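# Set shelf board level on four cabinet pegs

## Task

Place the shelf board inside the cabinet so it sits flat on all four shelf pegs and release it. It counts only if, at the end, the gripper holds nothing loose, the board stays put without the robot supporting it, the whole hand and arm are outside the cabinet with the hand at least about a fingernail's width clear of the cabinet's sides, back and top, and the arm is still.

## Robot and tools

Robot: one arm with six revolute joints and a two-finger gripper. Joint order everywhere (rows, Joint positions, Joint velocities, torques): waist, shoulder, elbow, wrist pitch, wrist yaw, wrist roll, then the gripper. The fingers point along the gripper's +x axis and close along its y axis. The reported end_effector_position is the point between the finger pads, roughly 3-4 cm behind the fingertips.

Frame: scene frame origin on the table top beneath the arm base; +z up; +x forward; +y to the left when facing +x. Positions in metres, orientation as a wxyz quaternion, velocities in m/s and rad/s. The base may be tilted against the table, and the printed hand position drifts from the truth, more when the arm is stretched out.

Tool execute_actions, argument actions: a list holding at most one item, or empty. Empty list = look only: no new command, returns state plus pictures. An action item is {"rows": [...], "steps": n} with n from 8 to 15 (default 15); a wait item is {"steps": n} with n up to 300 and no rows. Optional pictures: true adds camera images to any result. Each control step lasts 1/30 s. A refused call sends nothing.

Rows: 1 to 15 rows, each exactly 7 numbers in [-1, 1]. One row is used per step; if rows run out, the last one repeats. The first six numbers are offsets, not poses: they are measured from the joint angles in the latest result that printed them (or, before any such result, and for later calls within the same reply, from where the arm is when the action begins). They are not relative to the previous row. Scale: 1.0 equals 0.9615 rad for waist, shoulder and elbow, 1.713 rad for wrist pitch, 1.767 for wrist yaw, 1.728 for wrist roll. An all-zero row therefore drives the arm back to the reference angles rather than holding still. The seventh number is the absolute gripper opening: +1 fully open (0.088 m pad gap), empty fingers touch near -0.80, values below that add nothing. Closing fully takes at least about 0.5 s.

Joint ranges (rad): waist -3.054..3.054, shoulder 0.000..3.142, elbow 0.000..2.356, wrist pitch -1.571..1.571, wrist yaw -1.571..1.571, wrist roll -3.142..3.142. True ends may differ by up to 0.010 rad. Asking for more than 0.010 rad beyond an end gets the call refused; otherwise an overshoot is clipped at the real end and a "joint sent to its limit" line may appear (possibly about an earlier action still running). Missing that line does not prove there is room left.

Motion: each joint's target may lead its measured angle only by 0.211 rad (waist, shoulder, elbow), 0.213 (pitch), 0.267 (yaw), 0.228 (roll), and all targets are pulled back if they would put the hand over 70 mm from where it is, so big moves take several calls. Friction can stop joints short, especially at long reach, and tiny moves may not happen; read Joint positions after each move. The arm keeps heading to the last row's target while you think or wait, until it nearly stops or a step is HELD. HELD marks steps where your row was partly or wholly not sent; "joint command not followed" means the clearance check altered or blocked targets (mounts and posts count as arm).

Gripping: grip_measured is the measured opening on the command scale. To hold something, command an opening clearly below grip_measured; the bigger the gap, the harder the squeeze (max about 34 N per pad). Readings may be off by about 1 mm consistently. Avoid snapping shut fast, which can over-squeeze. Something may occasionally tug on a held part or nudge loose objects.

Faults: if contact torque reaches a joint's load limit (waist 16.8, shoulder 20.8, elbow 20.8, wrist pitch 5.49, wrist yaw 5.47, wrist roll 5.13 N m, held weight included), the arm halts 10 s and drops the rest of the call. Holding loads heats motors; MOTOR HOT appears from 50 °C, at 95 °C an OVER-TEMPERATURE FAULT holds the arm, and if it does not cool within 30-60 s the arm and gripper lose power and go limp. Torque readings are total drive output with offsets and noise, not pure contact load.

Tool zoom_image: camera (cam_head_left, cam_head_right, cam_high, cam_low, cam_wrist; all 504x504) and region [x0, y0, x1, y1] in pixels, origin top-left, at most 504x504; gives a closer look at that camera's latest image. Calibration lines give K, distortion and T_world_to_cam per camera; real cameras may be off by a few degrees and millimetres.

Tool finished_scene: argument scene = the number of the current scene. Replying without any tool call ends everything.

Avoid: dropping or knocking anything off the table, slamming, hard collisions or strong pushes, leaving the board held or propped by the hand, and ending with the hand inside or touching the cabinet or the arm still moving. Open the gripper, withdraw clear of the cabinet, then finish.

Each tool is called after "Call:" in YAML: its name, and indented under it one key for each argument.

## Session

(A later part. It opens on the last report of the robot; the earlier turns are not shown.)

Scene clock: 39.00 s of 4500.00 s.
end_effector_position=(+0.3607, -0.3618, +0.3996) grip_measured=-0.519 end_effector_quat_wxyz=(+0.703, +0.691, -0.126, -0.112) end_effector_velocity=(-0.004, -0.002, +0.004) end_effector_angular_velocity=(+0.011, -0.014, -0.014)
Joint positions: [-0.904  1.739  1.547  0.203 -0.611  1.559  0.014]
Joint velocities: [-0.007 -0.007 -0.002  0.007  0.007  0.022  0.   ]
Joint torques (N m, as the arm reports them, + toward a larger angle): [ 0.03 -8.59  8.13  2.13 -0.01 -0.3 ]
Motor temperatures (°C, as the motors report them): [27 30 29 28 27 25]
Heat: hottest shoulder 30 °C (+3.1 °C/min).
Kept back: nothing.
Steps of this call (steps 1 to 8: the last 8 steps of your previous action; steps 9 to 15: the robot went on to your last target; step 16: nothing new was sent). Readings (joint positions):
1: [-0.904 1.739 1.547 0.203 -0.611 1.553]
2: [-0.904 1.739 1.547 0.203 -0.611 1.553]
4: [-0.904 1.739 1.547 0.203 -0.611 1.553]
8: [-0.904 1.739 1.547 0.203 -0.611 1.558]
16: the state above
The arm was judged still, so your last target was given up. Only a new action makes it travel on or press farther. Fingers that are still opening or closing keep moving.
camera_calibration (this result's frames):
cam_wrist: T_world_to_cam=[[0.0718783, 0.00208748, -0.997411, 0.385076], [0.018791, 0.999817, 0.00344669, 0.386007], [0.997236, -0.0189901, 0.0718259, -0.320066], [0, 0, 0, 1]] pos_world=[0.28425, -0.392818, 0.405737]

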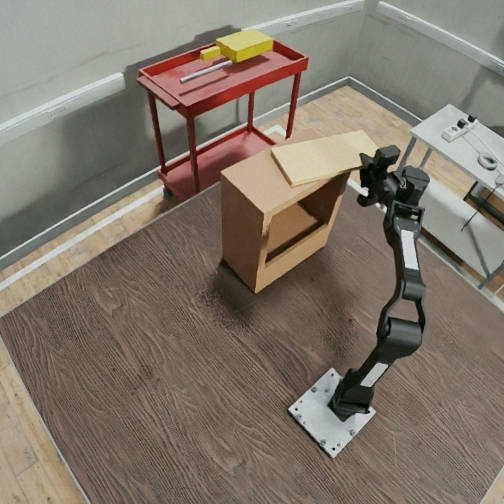

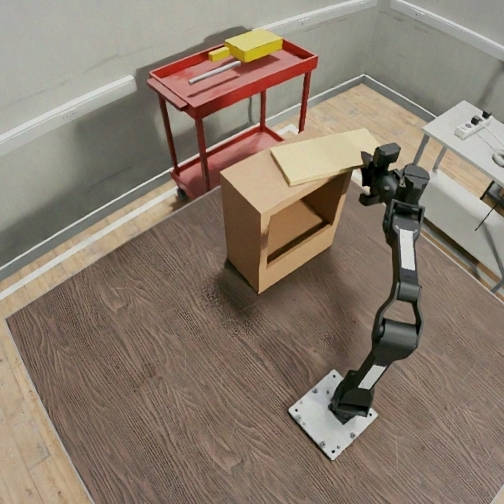

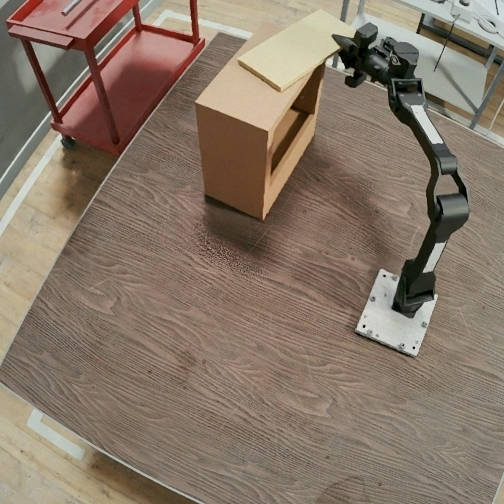

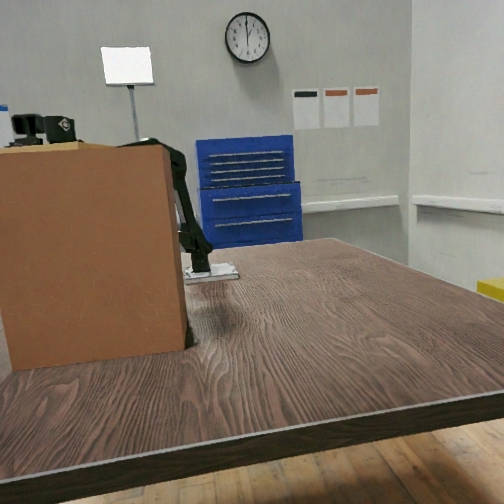

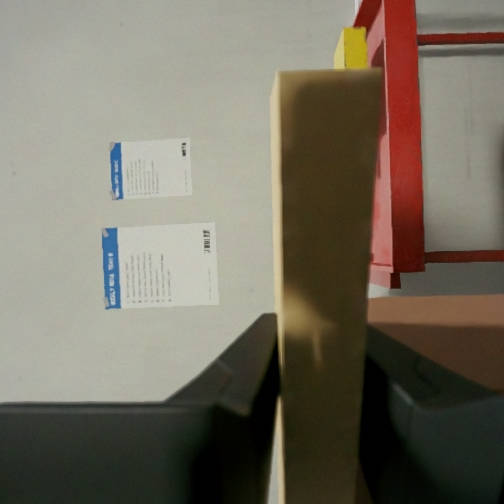

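Call:
zoom_image:
  camera: "cam_wrist"
  region: [240, 50, 420, 230]

Call:
zoom_image:
  camera: "cam_wrist"
  region: [210, 284, 430, 504]

Region (240, 50, 420, 230) of cam_wrist's 504x504 image, scaled by 2.800, with more detail than that image has.

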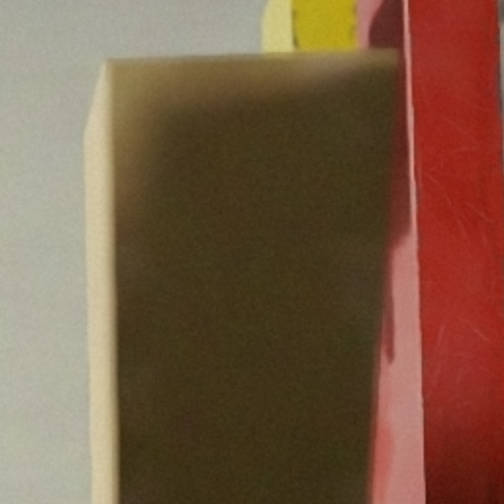

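Region (210, 284, 430, 504) of cam_wrist's 504x504 image, scaled by 2.291, with more detail than that image has.

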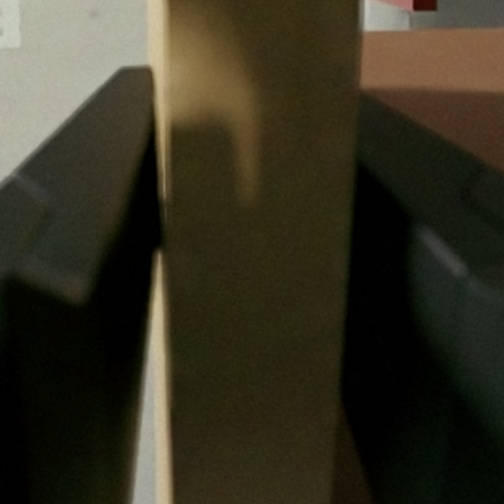

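Call:
execute_actions:
  actions:
    - {"rows": [[0,-0.008,0,0,0,0.002,-0.8],[0,-0.016,0,0,0,0.004,-0.8],[-0.002,-0.024,-0.004,0,-0.002,0.006,-0.8],[-0.005,-0.031,-0.009,-0.001,-0.005,0.007,-0.8],[-0.008,-0.038,-0.015,-0.002,-0.009,0.008,-0.8],[-0.012,-0.044,-0.021,-0.003,-0.013,0.008,-0.8],[-0.016,-0.05,-0.027,-0.004,-0.018,0.008,-0.8],[-0.02,-0.056,-0.033,-0.005,-0.023,0.008,-0.8],[-0.023,-0.061,-0.039,-0.007,-0.028,0.008,-0.8],[-0.026,-0.066,-0.045,-0.008,-0.034,0.008,-0.8]], "steps": 10}

Call:
execute_actions:
  actions:
    - {"steps": 14}

Scene clock: 42.53 s of 4500.00 s.
end_effector_position=(+0.3607, -0.3618, +0.3996) grip_measured=-0.520 end_effector_quat_wxyz=(+0.702, +0.692, -0.126, -0.112) end_effector_velocity=(-0.000, -0.000, -0.004) end_effector_angular_velocity=(+0.003, +0.010, +0.005)
Joint positions: [-0.904  1.739  1.547  0.203 -0.611  1.563  0.014]
Joint velocities: [-0.002  0.002 -0.002 -0.007 -0.007 -0.007  0.   ]
Joint torques (N m, as the arm reports them, + toward a larger angle): [  0.03 -10.07   8.12   2.13   0.03  -0.18]
Motor temperatures (°C, as the motors report them): [27 31 29 29 27 25]
Heat: hottest shoulder 31 °C (+4.2 °C/min).
Steps of this call (steps 1 to 104: nothing new was sent; steps 105 to 106: the first 2 steps of this action). Readings (joint positions):
105: [-0.904 1.740 1.547 0.203 -0.611 1.563]
106: the state above

Scene clock: 43.00 s of 4500.00 s.
end_effector_position=(+0.3496, -0.3540, +0.4008) grip_measured=-0.520 end_effector_quat_wxyz=(+0.700, +0.697, -0.114, -0.104) end_effector_velocity=(-0.007, +0.007, -0.001) end_effector_angular_velocity=(+0.021, +0.008, +0.025)
Joint positions: [-0.925  1.7    1.513  0.19  -0.66   1.566  0.014]
Joint velocities: [-0.012 -0.027 -0.022 -0.022 -0.037  0.007 -0.   ]
Joint torques (N m, as the arm reports them, + toward a larger angle): [ -0.06 -10.85   7.39   2.21  -0.14   0.22]
Motor temperatures (°C, as the motors report them): [27 31 29 29 27 25]
Heat: hottest shoulder 31 °C (+4.2 °C/min).
Kept back: nothing.
Steps of this call (steps 1 to 8: the last 8 steps of your previous action; steps 9 to 14: the robot went on to your last target). Readings (joint positions):
1: [-0.904 1.739 1.547 0.203 -0.611 1.563]
2: [-0.904 1.738 1.547 0.203 -0.611 1.564]
4: [-0.905 1.735 1.546 0.201 -0.613 1.566]
8: [-0.915 1.716 1.528 0.195 -0.639 1.566]
14: the state above

Call:
execute_actions:
  actions:
    - {"rows": [[-0.003,-0.03,-0.01,0,-0.008,0.005,-0.8],[-0.001,-0.037,-0.014,0,-0.012,0.006,-0.8],[0.001,-0.045,-0.02,0,-0.02,0.006,-0.8],[0.004,-0.053,-0.028,0,-0.029,0.006,-0.8],[0.008,-0.062,-0.038,0,-0.04,0.006,-0.8],[0.012,-0.071,-0.048,0,-0.052,0.006,-0.8],[0.016,-0.081,-0.059,0,-0.065,0.006,-0.8],[0.02,-0.091,-0.07,0,-0.079,0.006,-0.8],[0.024,-0.101,-0.081,0,-0.092,0.006,-0.8],[0.028,-0.11,-0.091,0,-0.104,0.006,-0.8],[0.032,-0.119,-0.1,0,-0.115,0.006,-0.8],[0.035,-0.126,-0.108,0,-0.124,0.006,-0.8],[0.037,-0.132,-0.114,0,-0.132,0.006,-0.8],[0.039,-0.136,-0.118,0,-0.136,0.006,-0.8],[0.0395,-0.1373,-0.12,0,-0.138,0.006,-0.8]], "steps": 15}

Call:
execute_actions:
  actions:
    - {"steps": 22}
  pictures: true

Scene clock: 43.80 s of 4500.00 s.
end_effector_position=(+0.3470, -0.3410, +0.4014) grip_measured=-0.520 end_effector_quat_wxyz=(+0.702, +0.701, -0.096, -0.086) end_effector_velocity=(-0.006, +0.127, -0.008) end_effector_angular_velocity=(+0.022, +0.040, +0.513)
Joint positions: [-0.927  1.672  1.485  0.188 -0.712  1.568  0.014]
Joint velocities: [ 0.022 -0.222 -0.232 -0.051 -0.491 -0.022 -0.001]
Joint torques (N m, as the arm reports them, + toward a larger angle): [  1.34 -11.14   7.76   2.14  -0.27   0.22]
Motor temperatures (°C, as the motors report them): [27 31 29 29 27 25]
Heat: hottest shoulder 31 °C (+4.1 °C/min).
Steps of this call (steps 1 to 17: the robot went on to your last target; steps 18 to 24: the first 7 steps of this action). Readings (joint positions):
18: [-0.927 1.697 1.510 0.189 -0.664 1.566]
19: [-0.927 1.696 1.510 0.188 -0.665 1.566]
21: [-0.927 1.690 1.504 0.188 -0.674 1.567]
24: the state above

Scene clock: 44.53 s of 4500.00 s.
end_effector_position=(+0.3506, -0.2828, +0.4003) grip_measured=-0.520 end_effector_quat_wxyz=(+0.707, +0.707, -0.016, -0.009) end_effector_velocity=(-0.003, +0.000, +0.001) end_effector_angular_velocity=(-0.005, +0.002, -0.000)
Joint positions: [-0.889  1.592  1.4    0.186 -0.898  1.566  0.014]
Joint velocities: [-0.007 -0.007 -0.002 -0.007 -0.007 -0.007 -0.   ]
Joint torques (N m, as the arm reports them, + toward a larger angle): [  0.25 -10.24   7.79   2.29  -0.15   0.27]
Motor temperatures (°C, as the motors report them): [27 31 29 29 27 25]
Heat: hottest shoulder 31 °C (+4.0 °C/min).
Kept back: nothing.
Steps of this call (steps 1 to 8: the last 8 steps of your previous action; steps 9 to 22: the robot went on to your last target). Readings (joint positions):
1: [-0.926 1.665 1.477 0.188 -0.730 1.568]
2: [-0.923 1.656 1.468 0.187 -0.749 1.568]
4: [-0.916 1.639 1.450 0.187 -0.789 1.567]
8: [-0.898 1.609 1.418 0.186 -0.860 1.566]
22: the state above
camera_calibration (this result's frames):
cam_wrist: T_world_to_cam=[[0.0569585, 0.03649, -0.997709, 0.401395], [-0.279672, 0.959905, 0.0191411, 0.394262], [0.958405, 0.277941, 0.0648799, -0.20822], [0, 0, 0, 1]] pos_world=[0.28696, -0.335228, 0.406439]

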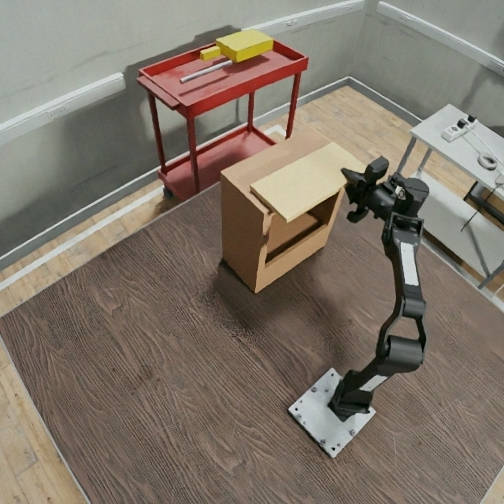

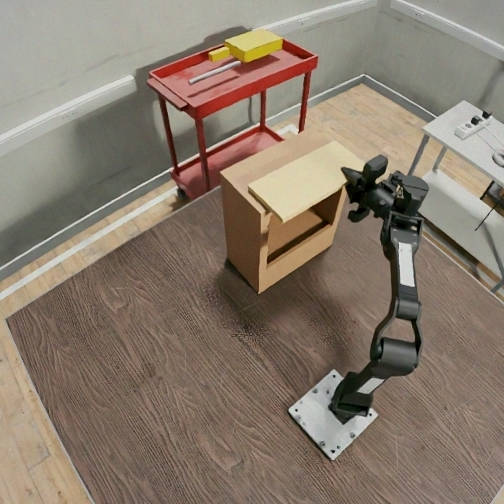

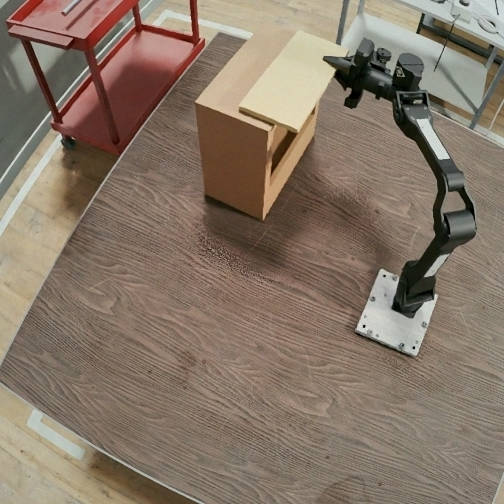

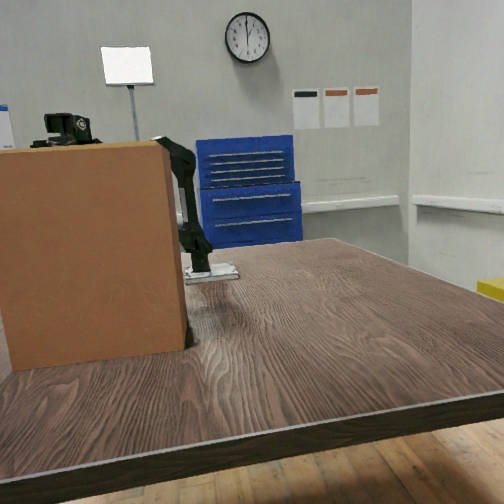

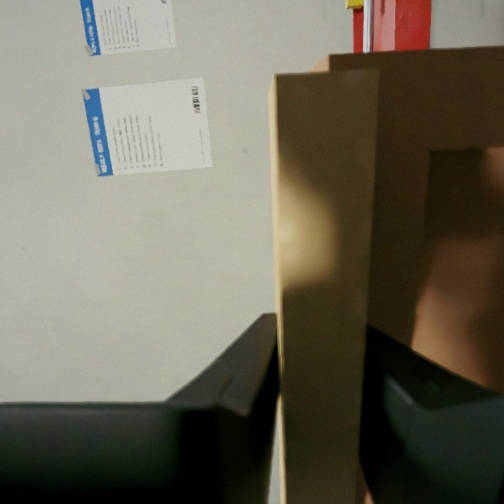

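Call:
zoom_image:
  camera: "cam_high"
  region: [190, 20, 370, 150]

Call:
zoom_image:
  camera: "cam_head_left"
  region: [215, 120, 385, 240]

Call:
zoom_image:
  camera: "cam_wrist"
  region: [260, 30, 460, 230]

Region (190, 20, 370, 150) of cam_high's 504x504 image, scaled by 2.800, with more detail than that image has.

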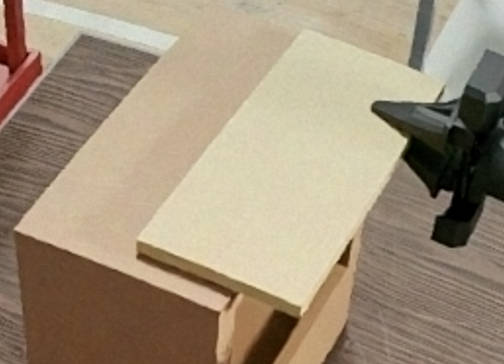

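Region (215, 120, 385, 240) of cam_head_left's 504x504 image, scaled by 2.965, with more detail than that image has; it fills the top 356 rows of this view, and the rest is white.

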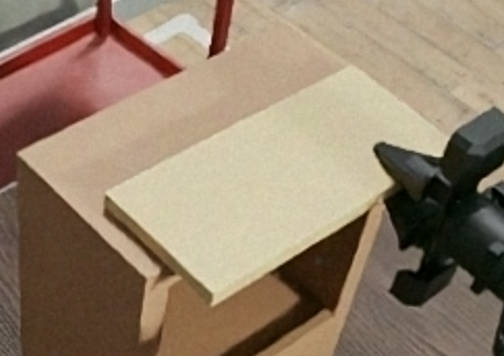

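Region (260, 30, 460, 230) of cam_wrist's 504x504 image, scaled by 2.520, with more detail than that image has.

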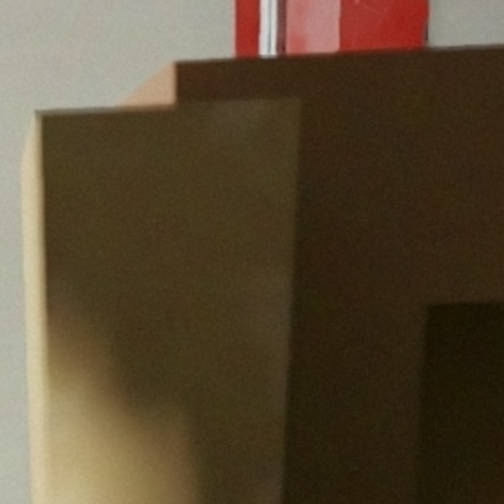

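Call:
zoom_image:
  camera: "cam_high"
  region: [230, 90, 310, 145]

Call:
zoom_image:
  camera: "cam_high"
  region: [240, 10, 360, 80]

Region (230, 90, 310, 145) of cam_high's 504x504 image, scaled by 6.300, with more detail than that image has; it fills the top 346 rows of this view, and the rest is white.

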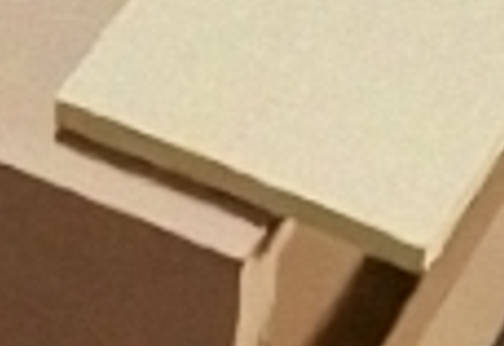

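Region (240, 10, 360, 80) of cam_high's 504x504 image, scaled by 4.200, with more detail than that image has; it fills the top 294 rows of this view, and the rest is white.

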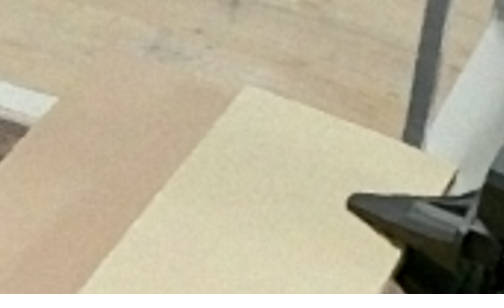

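Call:
execute_actions:
  actions:
    - {"rows": [[0.004,-0.02,0,0.001,0.002,0.005,-0.8],[0.009,-0.02,0,0.001,0.005,0.005,-0.8],[0.015,-0.02,0,0.001,0.008,0.005,-0.8],[0.021,-0.02,0,0.001,0.012,0.005,-0.8],[0.027,-0.018,0,0.001,0.015,0.005,-0.8],[0.031,-0.016,0,0.001,0.0175,0.004,-0.8],[0.031,-0.013,0,0.001,0.0175,0.004,-0.8],[0.031,-0.01,0,0.001,0.0175,0.003,-0.8],[0.031,-0.007,0,0.001,0.0175,0.003,-0.8],[0.031,-0.004,0,0.001,0.0175,0.002,-0.8],[0.031,-0.001,0,0.001,0.0175,0.001,-0.8],[0.031,0.002,0,0.001,0.0175,0,-0.8],[0.031,0.005,0,0.001,0.0175,0,-0.8],[0.031,0.008,0,0.001,0.0175,0,-0.8],[0.031,0.01,0,0.001,0.0175,0,-0.8]], "steps": 15}

Call:
execute_actions:
  actions:
    - {"steps": 18}
  pictures: true

Scene clock: 48.53 s of 4500.00 s.
end_effector_position=(+0.3540, -0.2809, +0.4005) grip_measured=-0.520 end_effector_quat_wxyz=(+0.708, +0.706, -0.018, -0.011) end_effector_velocity=(+0.028, +0.019, -0.003) end_effector_angular_velocity=(-0.012, +0.009, -0.020)
Joint positions: [-0.876  1.591  1.399  0.186 -0.879  1.564  0.014]
Joint velocities: [ 0.105 -0.002 -0.007 -0.007  0.125 -0.022  0.   ]
Joint torques (N m, as the arm reports them, + toward a larger angle): [ 0.68 -9.26  8.22  2.14  0.02  0.31]
Motor temperatures (°C, as the motors report them): [27 32 30 29 27 25]
Heat: hottest shoulder 32 °C (+4.9 °C/min).
Steps of this call (steps 1 to 15: the robot went on to your last target; steps 16 to 113: nothing new was sent; steps 114 to 120: the first 7 steps of this action). Readings (joint positions):
114: [-0.889 1.591 1.399 0.186 -0.899 1.566]
115: [-0.889 1.591 1.399 0.186 -0.899 1.566]
117: [-0.887 1.591 1.399 0.185 -0.893 1.566]
120: the state above

Scene clock: 49.13 s of 4500.00 s.
end_effector_position=(+0.3576, -0.2784, +0.3995) grip_measured=-0.520 end_effector_quat_wxyz=(+0.709, +0.705, -0.017, -0.011) end_effector_velocity=(-0.003, -0.005, -0.001) end_effector_angular_velocity=(-0.001, +0.005, -0.029)
Joint positions: [-0.864  1.593  1.399  0.186 -0.87   1.558  0.014]
Joint velocities: [-0.007 -0.002 -0.002 -0.007  0.022 -0.007 -0.   ]
Joint torques (N m, as the arm reports them, + toward a larger angle): [ 0.44 -6.72  8.11  2.18  0.12  0.22]
Motor temperatures (°C, as the motors report them): [27 33 30 29 27 25]
Heat: hottest shoulder 33 °C (+6.1 °C/min).
Kept back: nothing.
Steps of this call (steps 1 to 8: the last 8 steps of your previous action; steps 9 to 18: the robot went on to your last target). Readings (joint positions):
1: [-0.873 1.591 1.399 0.186 -0.876 1.563]
2: [-0.870 1.591 1.399 0.185 -0.874 1.563]
4: [-0.867 1.591 1.399 0.185 -0.872 1.562]
8: [-0.865 1.591 1.399 0.185 -0.870 1.561]
18: the state above
camera_calibration (this result's frames):
cam_wrist: T_world_to_cam=[[0.0552761, 0.0307939, -0.997996, 0.399181], [-0.275937, 0.961068, 0.0143711, 0.392954], [0.959585, 0.27459, 0.0616212, -0.216144], [0, 0, 0, 1]] pos_world=[0.293774, -0.330597, 0.406053]

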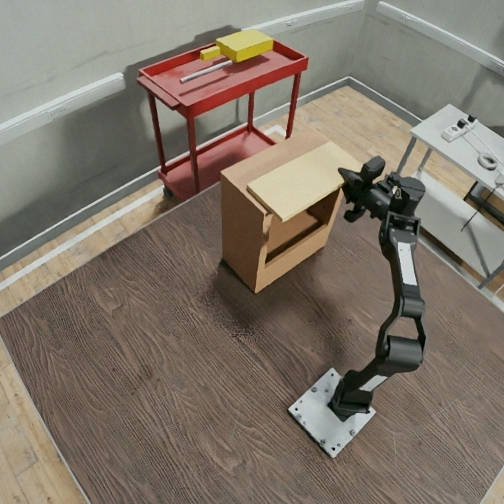

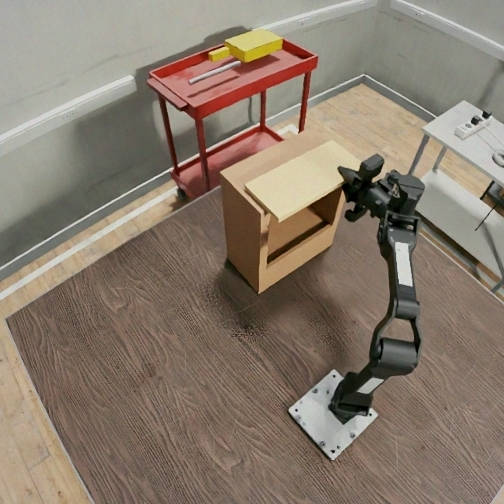

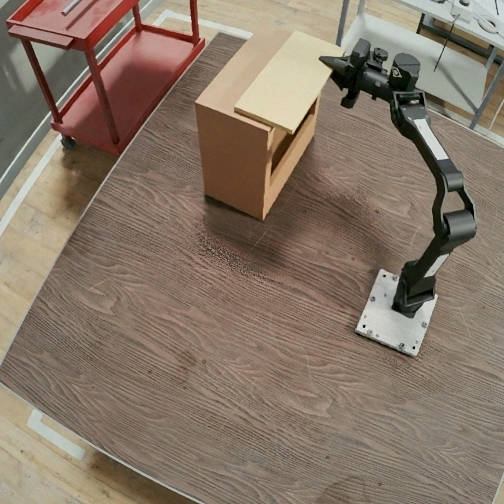

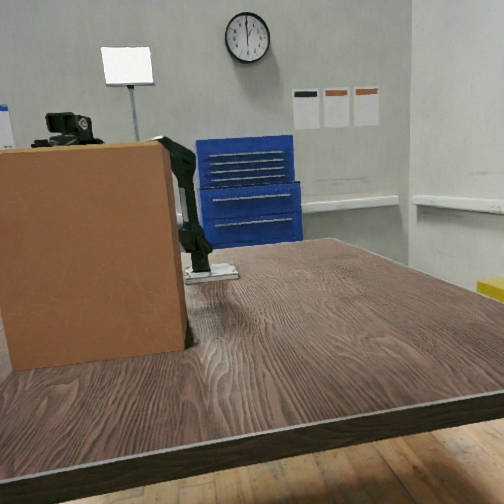

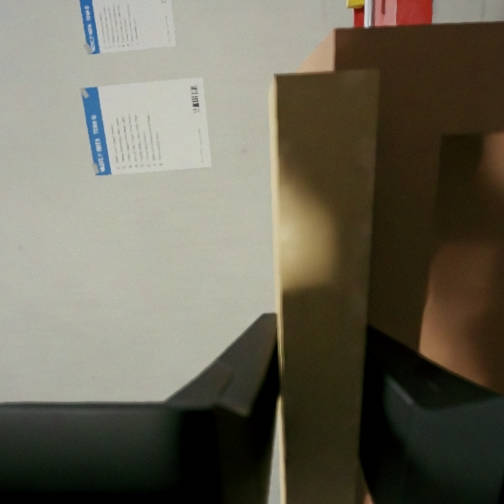

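Call:
execute_actions:
  actions:
    - {"rows": [[0,0,0,0,0,0,-0.65],[0,0,0,0,0,0,-0.55],[0,0,0,0,0,0,-0.5],[0,0,0,0,0,0,-0.46],[0,0,0,0,0,0,-0.42],[0,0,0,0,0,0,-0.36],[0,0,0,0,0,0,-0.28],[0,0,0,0,0,0,-0.2],[0,0,0,0,0,0,-0.1],[0,0,0,0,0,0,0],[0,0,0,0,0,0,0.1],[0,0,0,0,0,0,0.15]], "steps": 14}

Call:
execute_actions:
  actions:
    - {"rows": [[0,-0.012,-0.012,0,0,0.001,0.15],[0.004,-0.025,-0.025,0.001,0.002,0.002,0.15],[0.012,-0.04,-0.04,0.002,0.007,0.002,0.15],[0.024,-0.058,-0.058,0.003,0.014,0.003,0.15],[0.038,-0.078,-0.079,0.004,0.022,0.003,0.15],[0.054,-0.099,-0.1,0.005,0.031,0.004,0.15],[0.072,-0.12,-0.122,0.006,0.042,0.004,0.15],[0.091,-0.141,-0.143,0.007,0.053,0.005,0.15],[0.11,-0.161,-0.163,0.008,0.064,0.005,0.15],[0.128,-0.18,-0.182,0.009,0.074,0.006,0.15],[0.145,-0.196,-0.198,0.01,0.084,0.006,0.15],[0.16,-0.209,-0.212,0.011,0.093,0.007,0.15],[0.173,-0.219,-0.222,0.012,0.1,0.007,0.15],[0.182,-0.226,-0.229,0.012,0.106,0.007,0.15],[0.1865,-0.2284,-0.2313,0.012,0.1083,0.007,0.15]], "steps": 15}

Call:
execute_actions:
  actions:
    - {"steps": 22}
  pictures: true

Scene clock: 50.87 s of 4500.00 s.
end_effector_position=(+0.3577, -0.2785, +0.3991) grip_measured=-0.509 end_effector_quat_wxyz=(+0.709, +0.704, -0.016, -0.011) end_effector_velocity=(-0.001, -0.001, -0.008) end_effector_angular_velocity=(+0.048, +0.031, -0.009)
Joint positions: [-0.864  1.593  1.399  0.184 -0.87   1.555  0.014]
Joint velocities: [-0.002 -0.002 -0.002 -0.051  0.007  0.007  0.033]
Joint torques (N m, as the arm reports them, + toward a larger angle): [ 0.07 -7.61  8.15  2.22  0.04  0.09]
Motor temperatures (°C, as the motors report them): [27 33 30 30 27 25]
Heat: hottest shoulder 33 °C (+5.9 °C/min).
Steps of this call (steps 1 to 15: the robot went on to your last target; steps 16 to 46: nothing new was sent; steps 47 to 52: the first 6 steps of this action). Readings (joint positions):
47: [-0.864 1.593 1.399 0.186 -0.870 1.558]
48: [-0.864 1.593 1.399 0.186 -0.870 1.556]
50: [-0.864 1.593 1.399 0.185 -0.870 1.555]
52: the state above

Scene clock: 51.37 s of 4500.00 s.
end_effector_position=(+0.3561, -0.2664, +0.3962) grip_measured=+0.127 end_effector_quat_wxyz=(+0.708, +0.706, -0.020, -0.017) end_effector_velocity=(+0.010, +0.159, -0.024) end_effector_angular_velocity=(+0.040, +0.019, -0.005)
Joint positions: [-0.842  1.548  1.345  0.189 -0.835  1.558  0.045]
Joint velocities: [ 0.325 -0.447 -0.51   0.037  0.33   0.022  0.009]
Joint torques (N m, as the arm reports them, + toward a larger angle): [ 1.08 -9.41  7.29  2.23  0.06  0.05]
Motor temperatures (°C, as the motors report them): [27 33 30 30 27 25]
Heat: hottest shoulder 33 °C (+5.8 °C/min).
Steps of this call (steps 1 to 8: the last 8 steps of your previous action; steps 9 to 15: the first 7 steps of this action, its rows measured from where the robot was after step 8). Readings (joint positions):
8: [-0.864 1.593 1.399 0.186 -0.870 1.556]
9: [-0.864 1.593 1.399 0.186 -0.870 1.556]
10: [-0.864 1.593 1.398 0.186 -0.870 1.556]
12: [-0.862 1.583 1.387 0.187 -0.863 1.556]
15: the state above

Scene clock: 52.10 s of 4500.00 s.
end_effector_position=(+0.3616, -0.2030, +0.3962) grip_measured=+0.150 end_effector_quat_wxyz=(+0.710, +0.704, -0.025, -0.012) end_effector_velocity=(-0.002, +0.002, +0.002) end_effector_angular_velocity=(+0.006, -0.002, -0.005)
Joint positions: [-0.69   1.387  1.188  0.205 -0.682  1.565  0.046]
Joint velocities: [ 0.002 -0.012 -0.002 -0.007  0.007  0.007 -0.   ]
Joint torques (N m, as the arm reports them, + toward a larger angle): [ 0.17 -7.5   6.99  2.19  0.14  0.06]
Motor temperatures (°C, as the motors report them): [27 33 30 30 27 25]
Heat: hottest shoulder 33 °C (+5.8 °C/min).
Kept back: nothing.
Steps of this call (steps 1 to 8: the last 8 steps of your previous action; steps 9 to 22: the robot went on to your last target). Readings (joint positions):
1: [-0.830 1.533 1.328 0.191 -0.822 1.559]
2: [-0.815 1.515 1.310 0.192 -0.808 1.559]
4: [-0.782 1.478 1.275 0.196 -0.778 1.561]
8: [-0.722 1.417 1.222 0.202 -0.723 1.564]
22: the state above
camera_calibration (this result's frames):
cam_wrist: T_world_to_cam=[[0.0650387, 0.0265062, -0.997531, 0.388752], [-0.26387, 0.964522, 0.00842484, 0.320338], [0.962363, 0.26267, 0.0697254, -0.247085], [0, 0, 0, 1]] pos_world=[0.297029, -0.254375, 0.402321]

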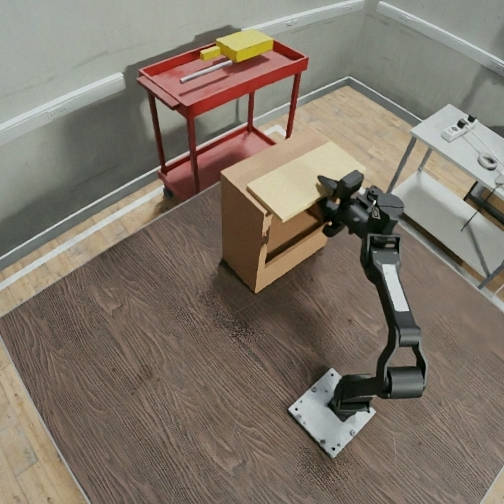

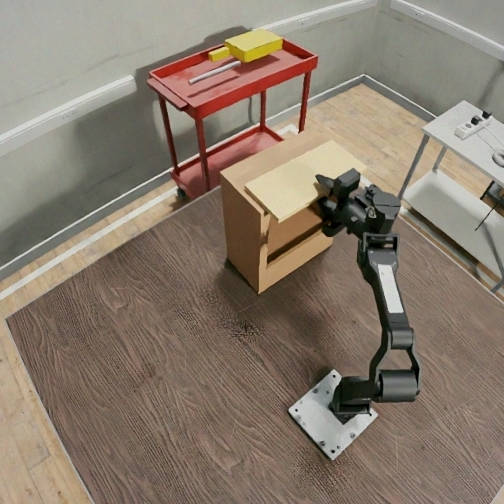

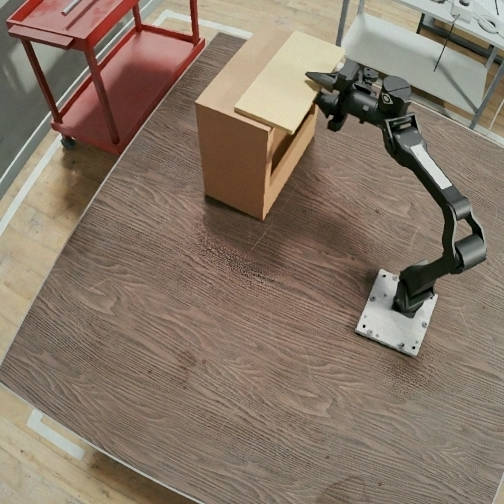

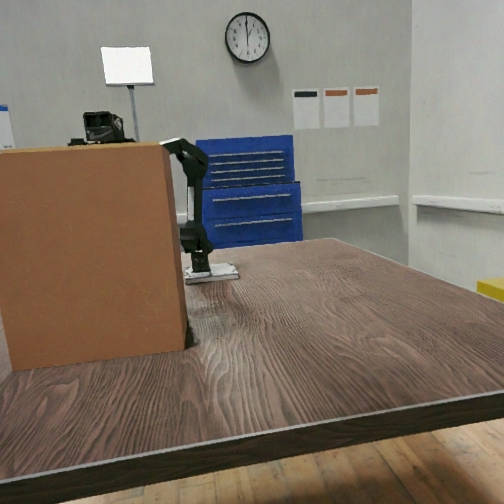

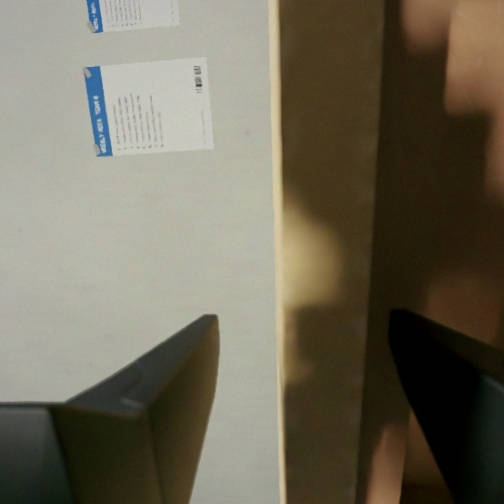

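Call:
execute_actions:
  actions:
    - {"rows": [[0,0,0,0,0,0,0.07],[0,0,0,0,0,0,-0.02],[0,0,0,0,0,0,-0.11],[0,0,0,0,0,0,-0.2],[0,0,0,0,0,0,-0.28],[0,0,0,0,0,0,-0.35],[0,0,0,0,0,0,-0.41],[0,0,0,0,0,0,-0.46],[0,0,0,0,0,0,-0.51],[0,0,0,0,0,0,-0.56],[0,0,0,0,0,0,-0.62],[0,0,0,0,0,0,-0.68],[0,0,0,0,0,0,-0.75],[0,0,0,0,0,0,-0.82],[0,0,0,0,0,0,-0.9]], "steps": 15}

Call:
execute_actions:
  actions:
    - {"steps": 14}
  pictures: true

Call:
zoom_image:
  camera: "cam_high"
  region: [225, 70, 335, 145]

Call:
zoom_image:
  camera: "cam_high"
  region: [250, 15, 360, 100]

Scene clock: 53.63 s of 4500.00 s.
end_effector_position=(+0.3613, -0.2026, +0.3967) grip_measured=-0.190 end_effector_quat_wxyz=(+0.710, +0.703, -0.025, -0.012) end_effector_velocity=(-0.001, +0.001, -0.004) end_effector_angular_velocity=(+0.001, +0.009, +0.005)
Joint positions: [-0.689  1.385  1.187  0.205 -0.681  1.565  0.03 ]
Joint velocities: [-0.002 -0.002 -0.007 -0.007 -0.007 -0.007 -0.094]
Joint torques (N m, as the arm reports them, + toward a larger angle): [-0.03 -5.88  8.04  2.06  0.01 -0.02]
Motor temperatures (°C, as the motors report them): [27 33 30 30 27 25]
Heat: hottest shoulder 33 °C (+5.6 °C/min).
Steps of this call (steps 1 to 15: the robot went on to your last target; steps 16 to 39: nothing new was sent; steps 40 to 46: the first 7 steps of this action). Readings (joint positions):
40: [-0.689 1.385 1.187 0.205 -0.681 1.565]
41: [-0.689 1.385 1.187 0.205 -0.681 1.565]
43: [-0.689 1.385 1.187 0.205 -0.681 1.565]
46: the state above

Scene clock: 54.10 s of 4500.00 s.
end_effector_position=(+0.3613, -0.2025, +0.3963) grip_measured=-0.520 end_effector_quat_wxyz=(+0.709, +0.705, -0.024, -0.012) end_effector_velocity=(-0.001, +0.001, -0.001) end_effector_angular_velocity=(-0.003, +0.006, +0.005)
Joint positions: [-0.689  1.385  1.187  0.203 -0.682  1.568  0.014]
Joint velocities: [-0.002 -0.002 -0.002 -0.007 -0.007 -0.007 -0.   ]
Joint torques (N m, as the arm reports them, + toward a larger angle): [-0.01 -5.88  8.15  2.28  0.04 -0.14]
Motor temperatures (°C, as the motors report them): [27 33 30 30 27 25]
Heat: hottest shoulder 33 °C (+5.5 °C/min).
Kept back: nothing.
Steps of this call (steps 1 to 8: the last 8 steps of your previous action; steps 9 to 14: the robot went on to your last target). Readings (joint positions):
1: [-0.689 1.385 1.187 0.205 -0.681 1.565]
2: [-0.689 1.385 1.187 0.205 -0.681 1.565]
4: [-0.689 1.385 1.187 0.205 -0.681 1.565]
8: [-0.689 1.385 1.187 0.203 -0.682 1.568]
14: the state above
camera_calibration (this result's frames):
cam_wrist: T_world_to_cam=[[0.0646191, 0.0300802, -0.997457, 0.38965], [-0.264292, 0.964369, 0.0119606, 0.318457], [0.962276, 0.262847, 0.0702666, -0.247166], [0, 0, 0, 1]] pos_world=[0.296829, -0.253864, 0.402217]

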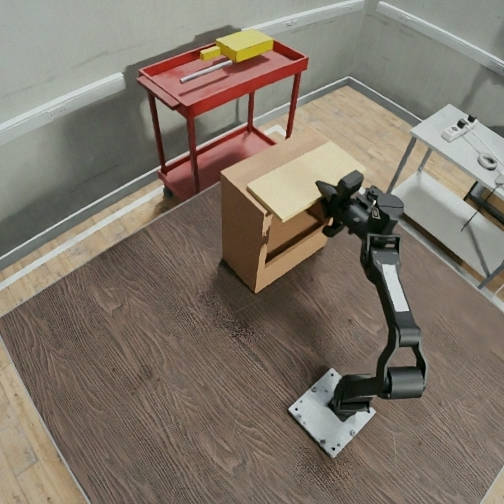

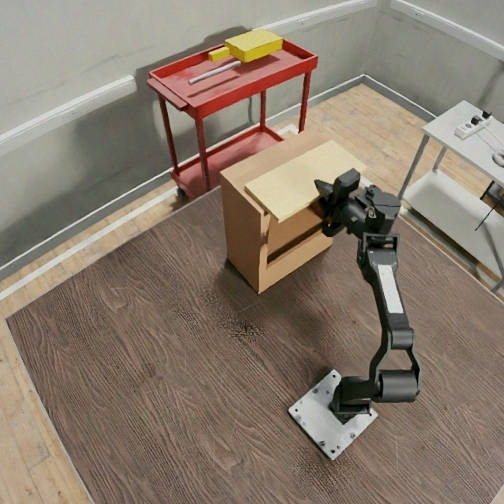

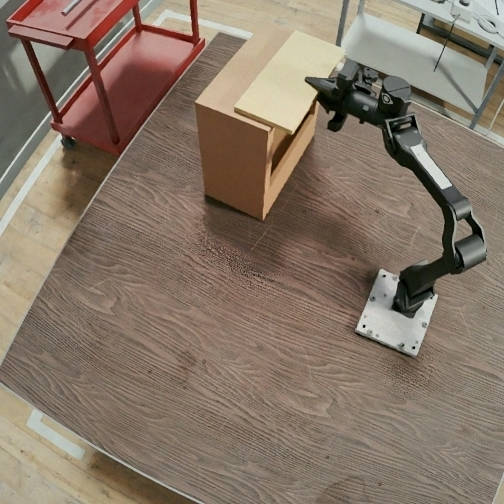

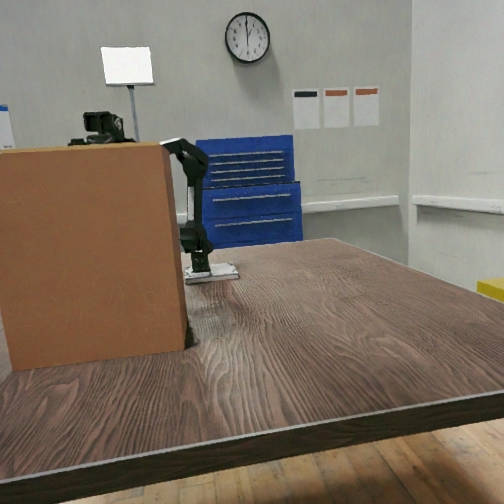

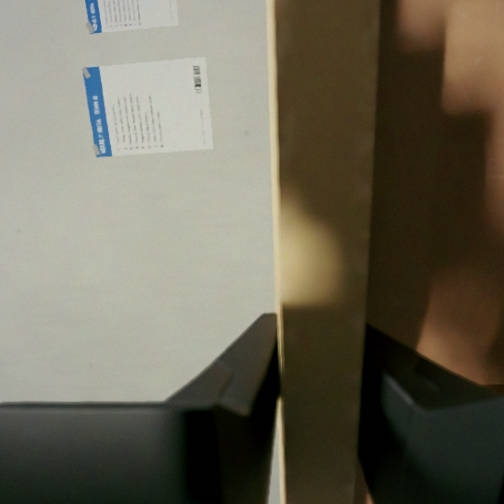

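Region (225, 70, 335, 145) of cam_high's 504x504 image, scaled by 4.582, with more detail than that image has; it fills the top 344 rows of this view, and the rest is white.

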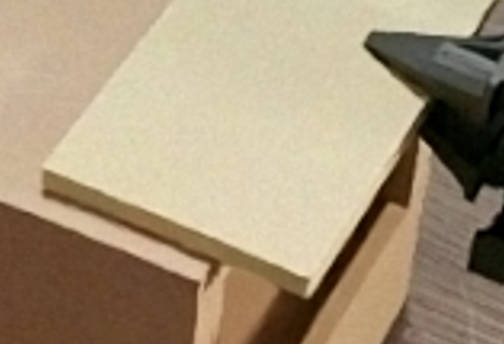

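Region (250, 15, 360, 100) of cam_high's 504x504 image, scaled by 4.582, with more detail than that image has; it fills the top 389 rows of this view, and the rest is white.

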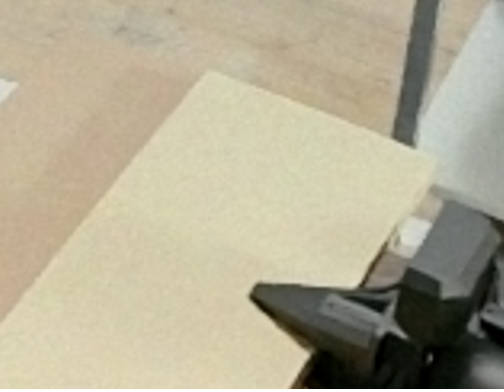

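Call:
execute_actions:
  actions:
    - {"rows": [[0,-0.004,0.012,0,0,0,-0.9],[0,-0.008,0.022,0,0,0,-0.9],[0,-0.012,0.03,-0.002,0,0,-0.9],[0,-0.012,0.038,-0.005,0,0,-0.9],[0,-0.012,0.046,-0.008,0,0,-0.9],[0,-0.012,0.053,-0.011,0,0,-0.9],[0,-0.012,0.058,-0.014,0,0,-0.9],[0,-0.014,0.06,-0.016,0,0,-0.9]], "steps": 12}

Call:
execute_actions:
  actions:
    - {"rows": [[-0.004,-0.024,0.012,0,-0.002,0,-0.9],[-0.015,-0.034,0.004,-0.002,-0.008,0,-0.9],[-0.032,-0.049,-0.008,-0.005,-0.017,0,-0.9],[-0.053,-0.068,-0.022,-0.009,-0.029,-0.001,-0.9],[-0.079,-0.091,-0.038,-0.013,-0.043,-0.001,-0.9],[-0.107,-0.116,-0.056,-0.018,-0.058,-0.002,-0.9],[-0.137,-0.142,-0.075,-0.023,-0.074,-0.002,-0.9],[-0.167,-0.169,-0.094,-0.028,-0.091,-0.003,-0.9],[-0.197,-0.196,-0.113,-0.033,-0.107,-0.003,-0.9],[-0.225,-0.221,-0.131,-0.038,-0.122,-0.004,-0.9],[-0.25,-0.244,-0.147,-0.042,-0.136,-0.004,-0.9],[-0.272,-0.263,-0.161,-0.046,-0.148,-0.005,-0.9],[-0.289,-0.278,-0.172,-0.049,-0.157,-0.005,-0.9],[-0.3,-0.288,-0.179,-0.05,-0.163,-0.005,-0.9],[-0.3037,-0.291,-0.181,-0.051,-0.165,-0.005,-0.9]], "steps": 15}

Call:
execute_actions:
  actions:
    - {"steps": 18}

Scene clock: 59.33 s of 4500.00 s.
end_effector_position=(+0.3614, -0.2025, +0.3970) grip_measured=-0.520 end_effector_quat_wxyz=(+0.709, +0.705, -0.024, -0.012) end_effector_velocity=(-0.002, +0.001, +0.018) end_effector_angular_velocity=(-0.022, +0.018, +0.004)
Joint positions: [-0.689  1.385  1.191  0.198 -0.682  1.567  0.014]
Joint velocities: [-0.002 -0.002  0.085 -0.11  -0.007 -0.037 -0.   ]
Joint torques (N m, as the arm reports them, + toward a larger angle): [ 0.   -6.96 10.26  2.33  0.05 -0.05]
Motor temperatures (°C, as the motors report them): [27 32 30 30 27 25]
Heat: hottest shoulder 32 °C (+4.0 °C/min).
Steps of this call (steps 1 to 15: the robot went on to your last target; steps 16 to 153: nothing new was sent; steps 154 to 157: the first 4 steps of this action). Readings (joint positions):
154: [-0.689 1.385 1.187 0.203 -0.682 1.568]
155: [-0.689 1.385 1.187 0.203 -0.682 1.568]
157: the state above

Scene clock: 59.83 s of 4500.00 s.
end_effector_position=(+0.3417, -0.2031, +0.4004) grip_measured=-0.520 end_effector_quat_wxyz=(+0.708, +0.706, -0.015, -0.013) end_effector_velocity=(-0.226, -0.023, -0.014) end_effector_angular_velocity=(+0.084, +0.065, -0.028)
Joint positions: [-0.743  1.339  1.181  0.145 -0.747  1.559  0.014]
Joint velocities: [-0.623 -0.554 -0.398 -0.256 -0.593  0.007 -0.   ]
Joint torques (N m, as the arm reports them, + toward a larger angle): [-1.06 -9.04  8.24  2.68  0.01  0.08]
Motor temperatures (°C, as the motors report them): [27 32 30 31 27 25]
Heat: hottest shoulder 32 °C (+4.0 °C/min).
Steps of this call (steps 1 to 8: the last 8 steps of your previous action; steps 9 to 15: the first 7 steps of this action, its rows measured from where the robot was after step 8). Readings (joint positions):
8: [-0.689 1.385 1.212 0.170 -0.682 1.565]
9: [-0.689 1.385 1.212 0.169 -0.682 1.565]
10: [-0.690 1.385 1.212 0.167 -0.683 1.565]
12: [-0.699 1.379 1.209 0.161 -0.699 1.562]
15: the state above

Scene clock: 60.43 s of 4500.00 s.
end_effector_position=(+0.2626, -0.1986, +0.3971) grip_measured=-0.520 end_effector_quat_wxyz=(+0.706, +0.708, -0.020, -0.017) end_effector_velocity=(-0.005, -0.001, -0.014) end_effector_angular_velocity=(+0.047, +0.023, +0.010)
Joint positions: [-0.974  1.128  1.035  0.076 -0.966  1.559  0.014]
Joint velocities: [-0.027 -0.007 -0.032 -0.022 -0.037  0.007 -0.   ]
Joint torques (N m, as the arm reports them, + toward a larger angle): [-0.39 -6.25  8.63  2.59 -0.08 -0.12]
Motor temperatures (°C, as the motors report them): [27 32 30 31 27 25]
Heat: hottest shoulder 32 °C (+4.0 °C/min).
Kept back: nothing.
Steps of this call (steps 1 to 8: the last 8 steps of your previous action; steps 9 to 18: the robot went on to your last target). Readings (joint positions):
1: [-0.765 1.319 1.167 0.138 -0.768 1.558]
2: [-0.790 1.296 1.151 0.129 -0.790 1.559]
4: [-0.844 1.250 1.119 0.114 -0.836 1.559]
8: [-0.931 1.170 1.065 0.090 -0.916 1.559]
18: the state above

Call:
execute_actions:
  actions:
    - {"rows": [[-0.002,-0.012,-0.002,0.006,-0.001,0.001,-0.9],[-0.004,-0.012,-0.008,0.009,-0.002,0.005,-0.9],[-0.006,-0.012,-0.019,0.015,-0.003,0.011,-0.9],[-0.008,-0.012,-0.032,0.021,-0.004,0.02,-0.9],[-0.01,-0.012,-0.049,0.03,-0.005,0.03,-0.9],[-0.011,-0.012,-0.068,0.04,-0.006,0.042,-0.9],[-0.011,-0.012,-0.09,0.052,-0.006,0.056,-0.9],[-0.011,-0.012,-0.114,0.065,-0.006,0.071,-0.9],[-0.011,-0.012,-0.14,0.08,-0.006,0.088,-0.9],[-0.011,-0.012,-0.166,0.096,-0.006,0.105,-0.9],[-0.011,-0.011,-0.194,0.113,-0.006,0.123,-0.9],[-0.011,-0.009,-0.222,0.131,-0.006,0.143,-0.9],[-0.011,-0.006,-0.251,0.15,-0.006,0.162,-0.9],[-0.011,-0.002,-0.279,0.169,-0.006,0.182,-0.9],[-0.011,0.002,-0.308,0.189,-0.006,0.203,-0.9]], "steps": 15}

Call:
execute_actions:
  actions:
    - {"rows": [[0,0.01,-0.139,0.104,0,0.101,-0.9],[0,0.019,-0.166,0.125,0,0.121,-0.9],[0,0.029,-0.192,0.145,0,0.141,-0.9],[0,0.041,-0.217,0.166,0,0.16,-0.9],[0,0.053,-0.24,0.186,0,0.179,-0.9],[0,0.065,-0.262,0.205,0,0.196,-0.9],[0,0.078,-0.282,0.223,0,0.213,-0.9],[0,0.091,-0.301,0.241,0,0.228,-0.9],[0,0.103,-0.317,0.256,0,0.241,-0.9],[0,0.114,-0.331,0.27,0,0.254,-0.9],[0,0.124,-0.343,0.283,0,0.264,-0.9],[0,0.132,-0.353,0.292,0,0.272,-0.9],[0,0.138,-0.36,0.3,0,0.278,-0.9],[0,0.142,-0.364,0.304,0,0.282,-0.9],[0,0.144,-0.366,0.306,0,0.284,-0.9]], "steps": 15}

Call:
execute_actions:
  actions:
    - {"steps": 20}
  pictures: true

Scene clock: 63.37 s of 4500.00 s.
end_effector_position=(+0.2621, -0.1994, +0.3878) grip_measured=-0.520 end_effector_quat_wxyz=(+0.692, +0.722, -0.021, -0.016) end_effector_velocity=(+0.002, -0.010, -0.097) end_effector_angular_velocity=(+0.444, -0.025, +0.002)
Joint positions: [-0.979  1.124  0.995  0.115 -0.971  1.601  0.014]
Joint velocities: [-0.022 -0.007 -0.393  0.388 -0.022  0.447 -0.   ]
Joint torques (N m, as the arm reports them, + toward a larger angle): [-0.35 -4.92  7.91  2.54 -0.08  0.08]
Motor temperatures (°C, as the motors report them): [27 32 31 31 27 25]
Heat: hottest shoulder 32 °C (+4.0 °C/min).
Steps of this call (steps 1 to 15: the robot went on to your last target; steps 16 to 81: nothing new was sent; steps 82 to 88: the first 7 steps of this action). Readings (joint positions):
82: [-0.977 1.124 1.032 0.075 -0.970 1.559]
83: [-0.977 1.124 1.031 0.076 -0.970 1.559]
85: [-0.977 1.124 1.024 0.085 -0.970 1.566]
88: the state above

Scene clock: 63.87 s of 4500.00 s.
end_effector_position=(+0.2633, -0.2004, +0.2922) grip_measured=-0.520 end_effector_quat_wxyz=(+0.518, +0.855, -0.026, -0.007) end_effector_velocity=(+0.004, +0.004, -0.235) end_effector_angular_velocity=(+1.033, -0.014, +0.040)
Joint positions: [-0.981  1.168  0.626  0.546 -0.973  2.054  0.014]
Joint velocities: [ 0.002  0.33  -0.745  1.004 -0.022  0.974 -0.   ]
Joint torques (N m, as the arm reports them, + toward a larger angle): [-0.05 -4.22  8.58  2.94  0.01  0.05]
Motor temperatures (°C, as the motors report them): [27 32 31 31 27 25]
Heat: hottest shoulder 32 °C (+4.0 °C/min).
Steps of this call (steps 1 to 8: the last 8 steps of your previous action; steps 9 to 15: the first 7 steps of this action, its rows measured from where the robot was after step 8). Readings (joint positions):
8: [-0.981 1.125 0.821 0.291 -0.973 1.801]
9: [-0.981 1.127 0.792 0.330 -0.973 1.839]
10: [-0.981 1.129 0.762 0.368 -0.973 1.877]
12: [-0.981 1.139 0.704 0.441 -0.973 1.951]
15: the state above

Scene clock: 64.53 s of 4500.00 s.
end_effector_position=(+0.2624, -0.1978, +0.2430) grip_measured=-0.520 end_effector_quat_wxyz=(+0.417, +0.909, -0.027, -0.003) end_effector_velocity=(-0.000, +0.001, -0.007) end_effector_angular_velocity=(+0.036, +0.008, +0.005)
Joint positions: [-0.981  1.264  0.467  0.803 -0.973  2.286  0.014]
Joint velocities: [-0.002  0.012 -0.012  0.007 -0.007  0.022  0.   ]
Joint torques (N m, as the arm reports them, + toward a larger angle): [-0.08 -4.2   7.53  2.8   0.05  0.09]
Motor temperatures (°C, as the motors report them): [27 32 31 31 27 25]
Heat: hottest shoulder 32 °C (+4.0 °C/min).
Kept back: nothing.
Steps of this call (steps 1 to 8: the last 8 steps of your previous action; steps 9 to 20: the robot went on to your last target). Readings (joint positions):
1: [-0.981 1.180 0.602 0.579 -0.973 2.086]
2: [-0.981 1.191 0.579 0.610 -0.973 2.115]
4: [-0.981 1.214 0.541 0.668 -0.973 2.168]
8: [-0.981 1.248 0.490 0.751 -0.973 2.242]
20: the state above
camera_calibration (this result's frames):
cam_wrist: T_world_to_cam=[[0.0934642, 0.677032, -0.729995, 0.298439], [-0.286228, 0.720523, 0.631601, 0.0965415], [0.953592, 0.149913, 0.261129, -0.208872], [0, 0, 0, 1]] pos_world=[0.198919, -0.2403, 0.211426]

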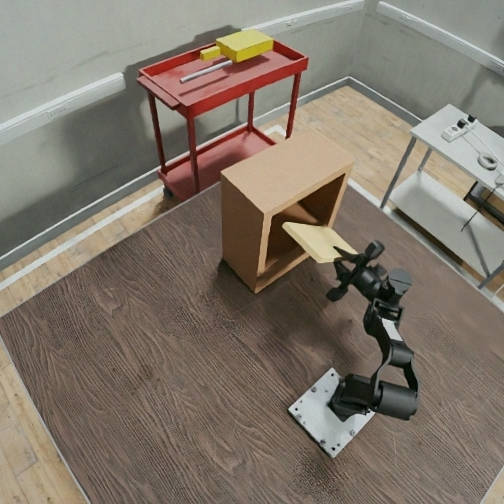

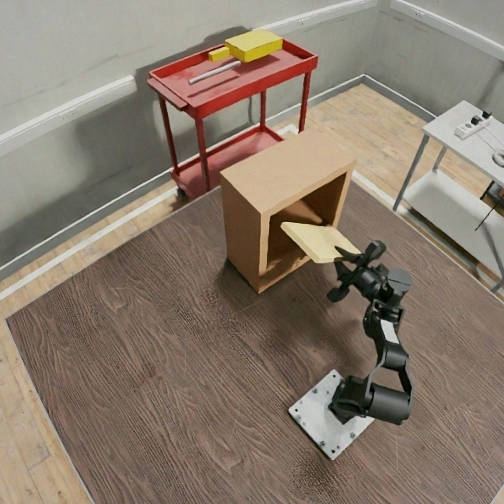

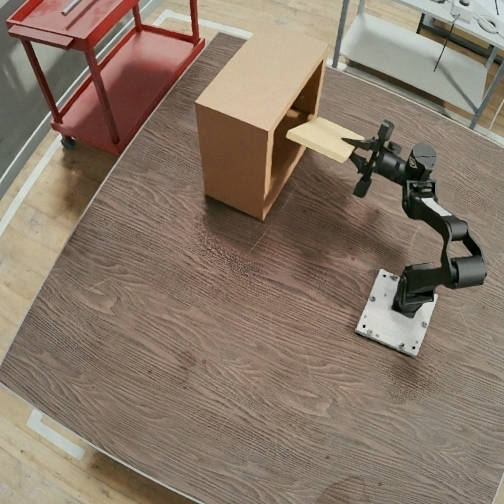

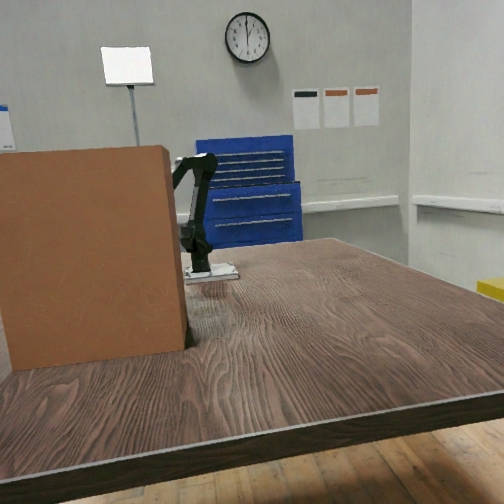

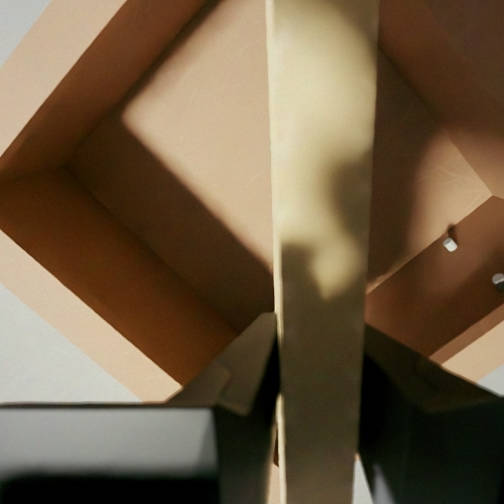

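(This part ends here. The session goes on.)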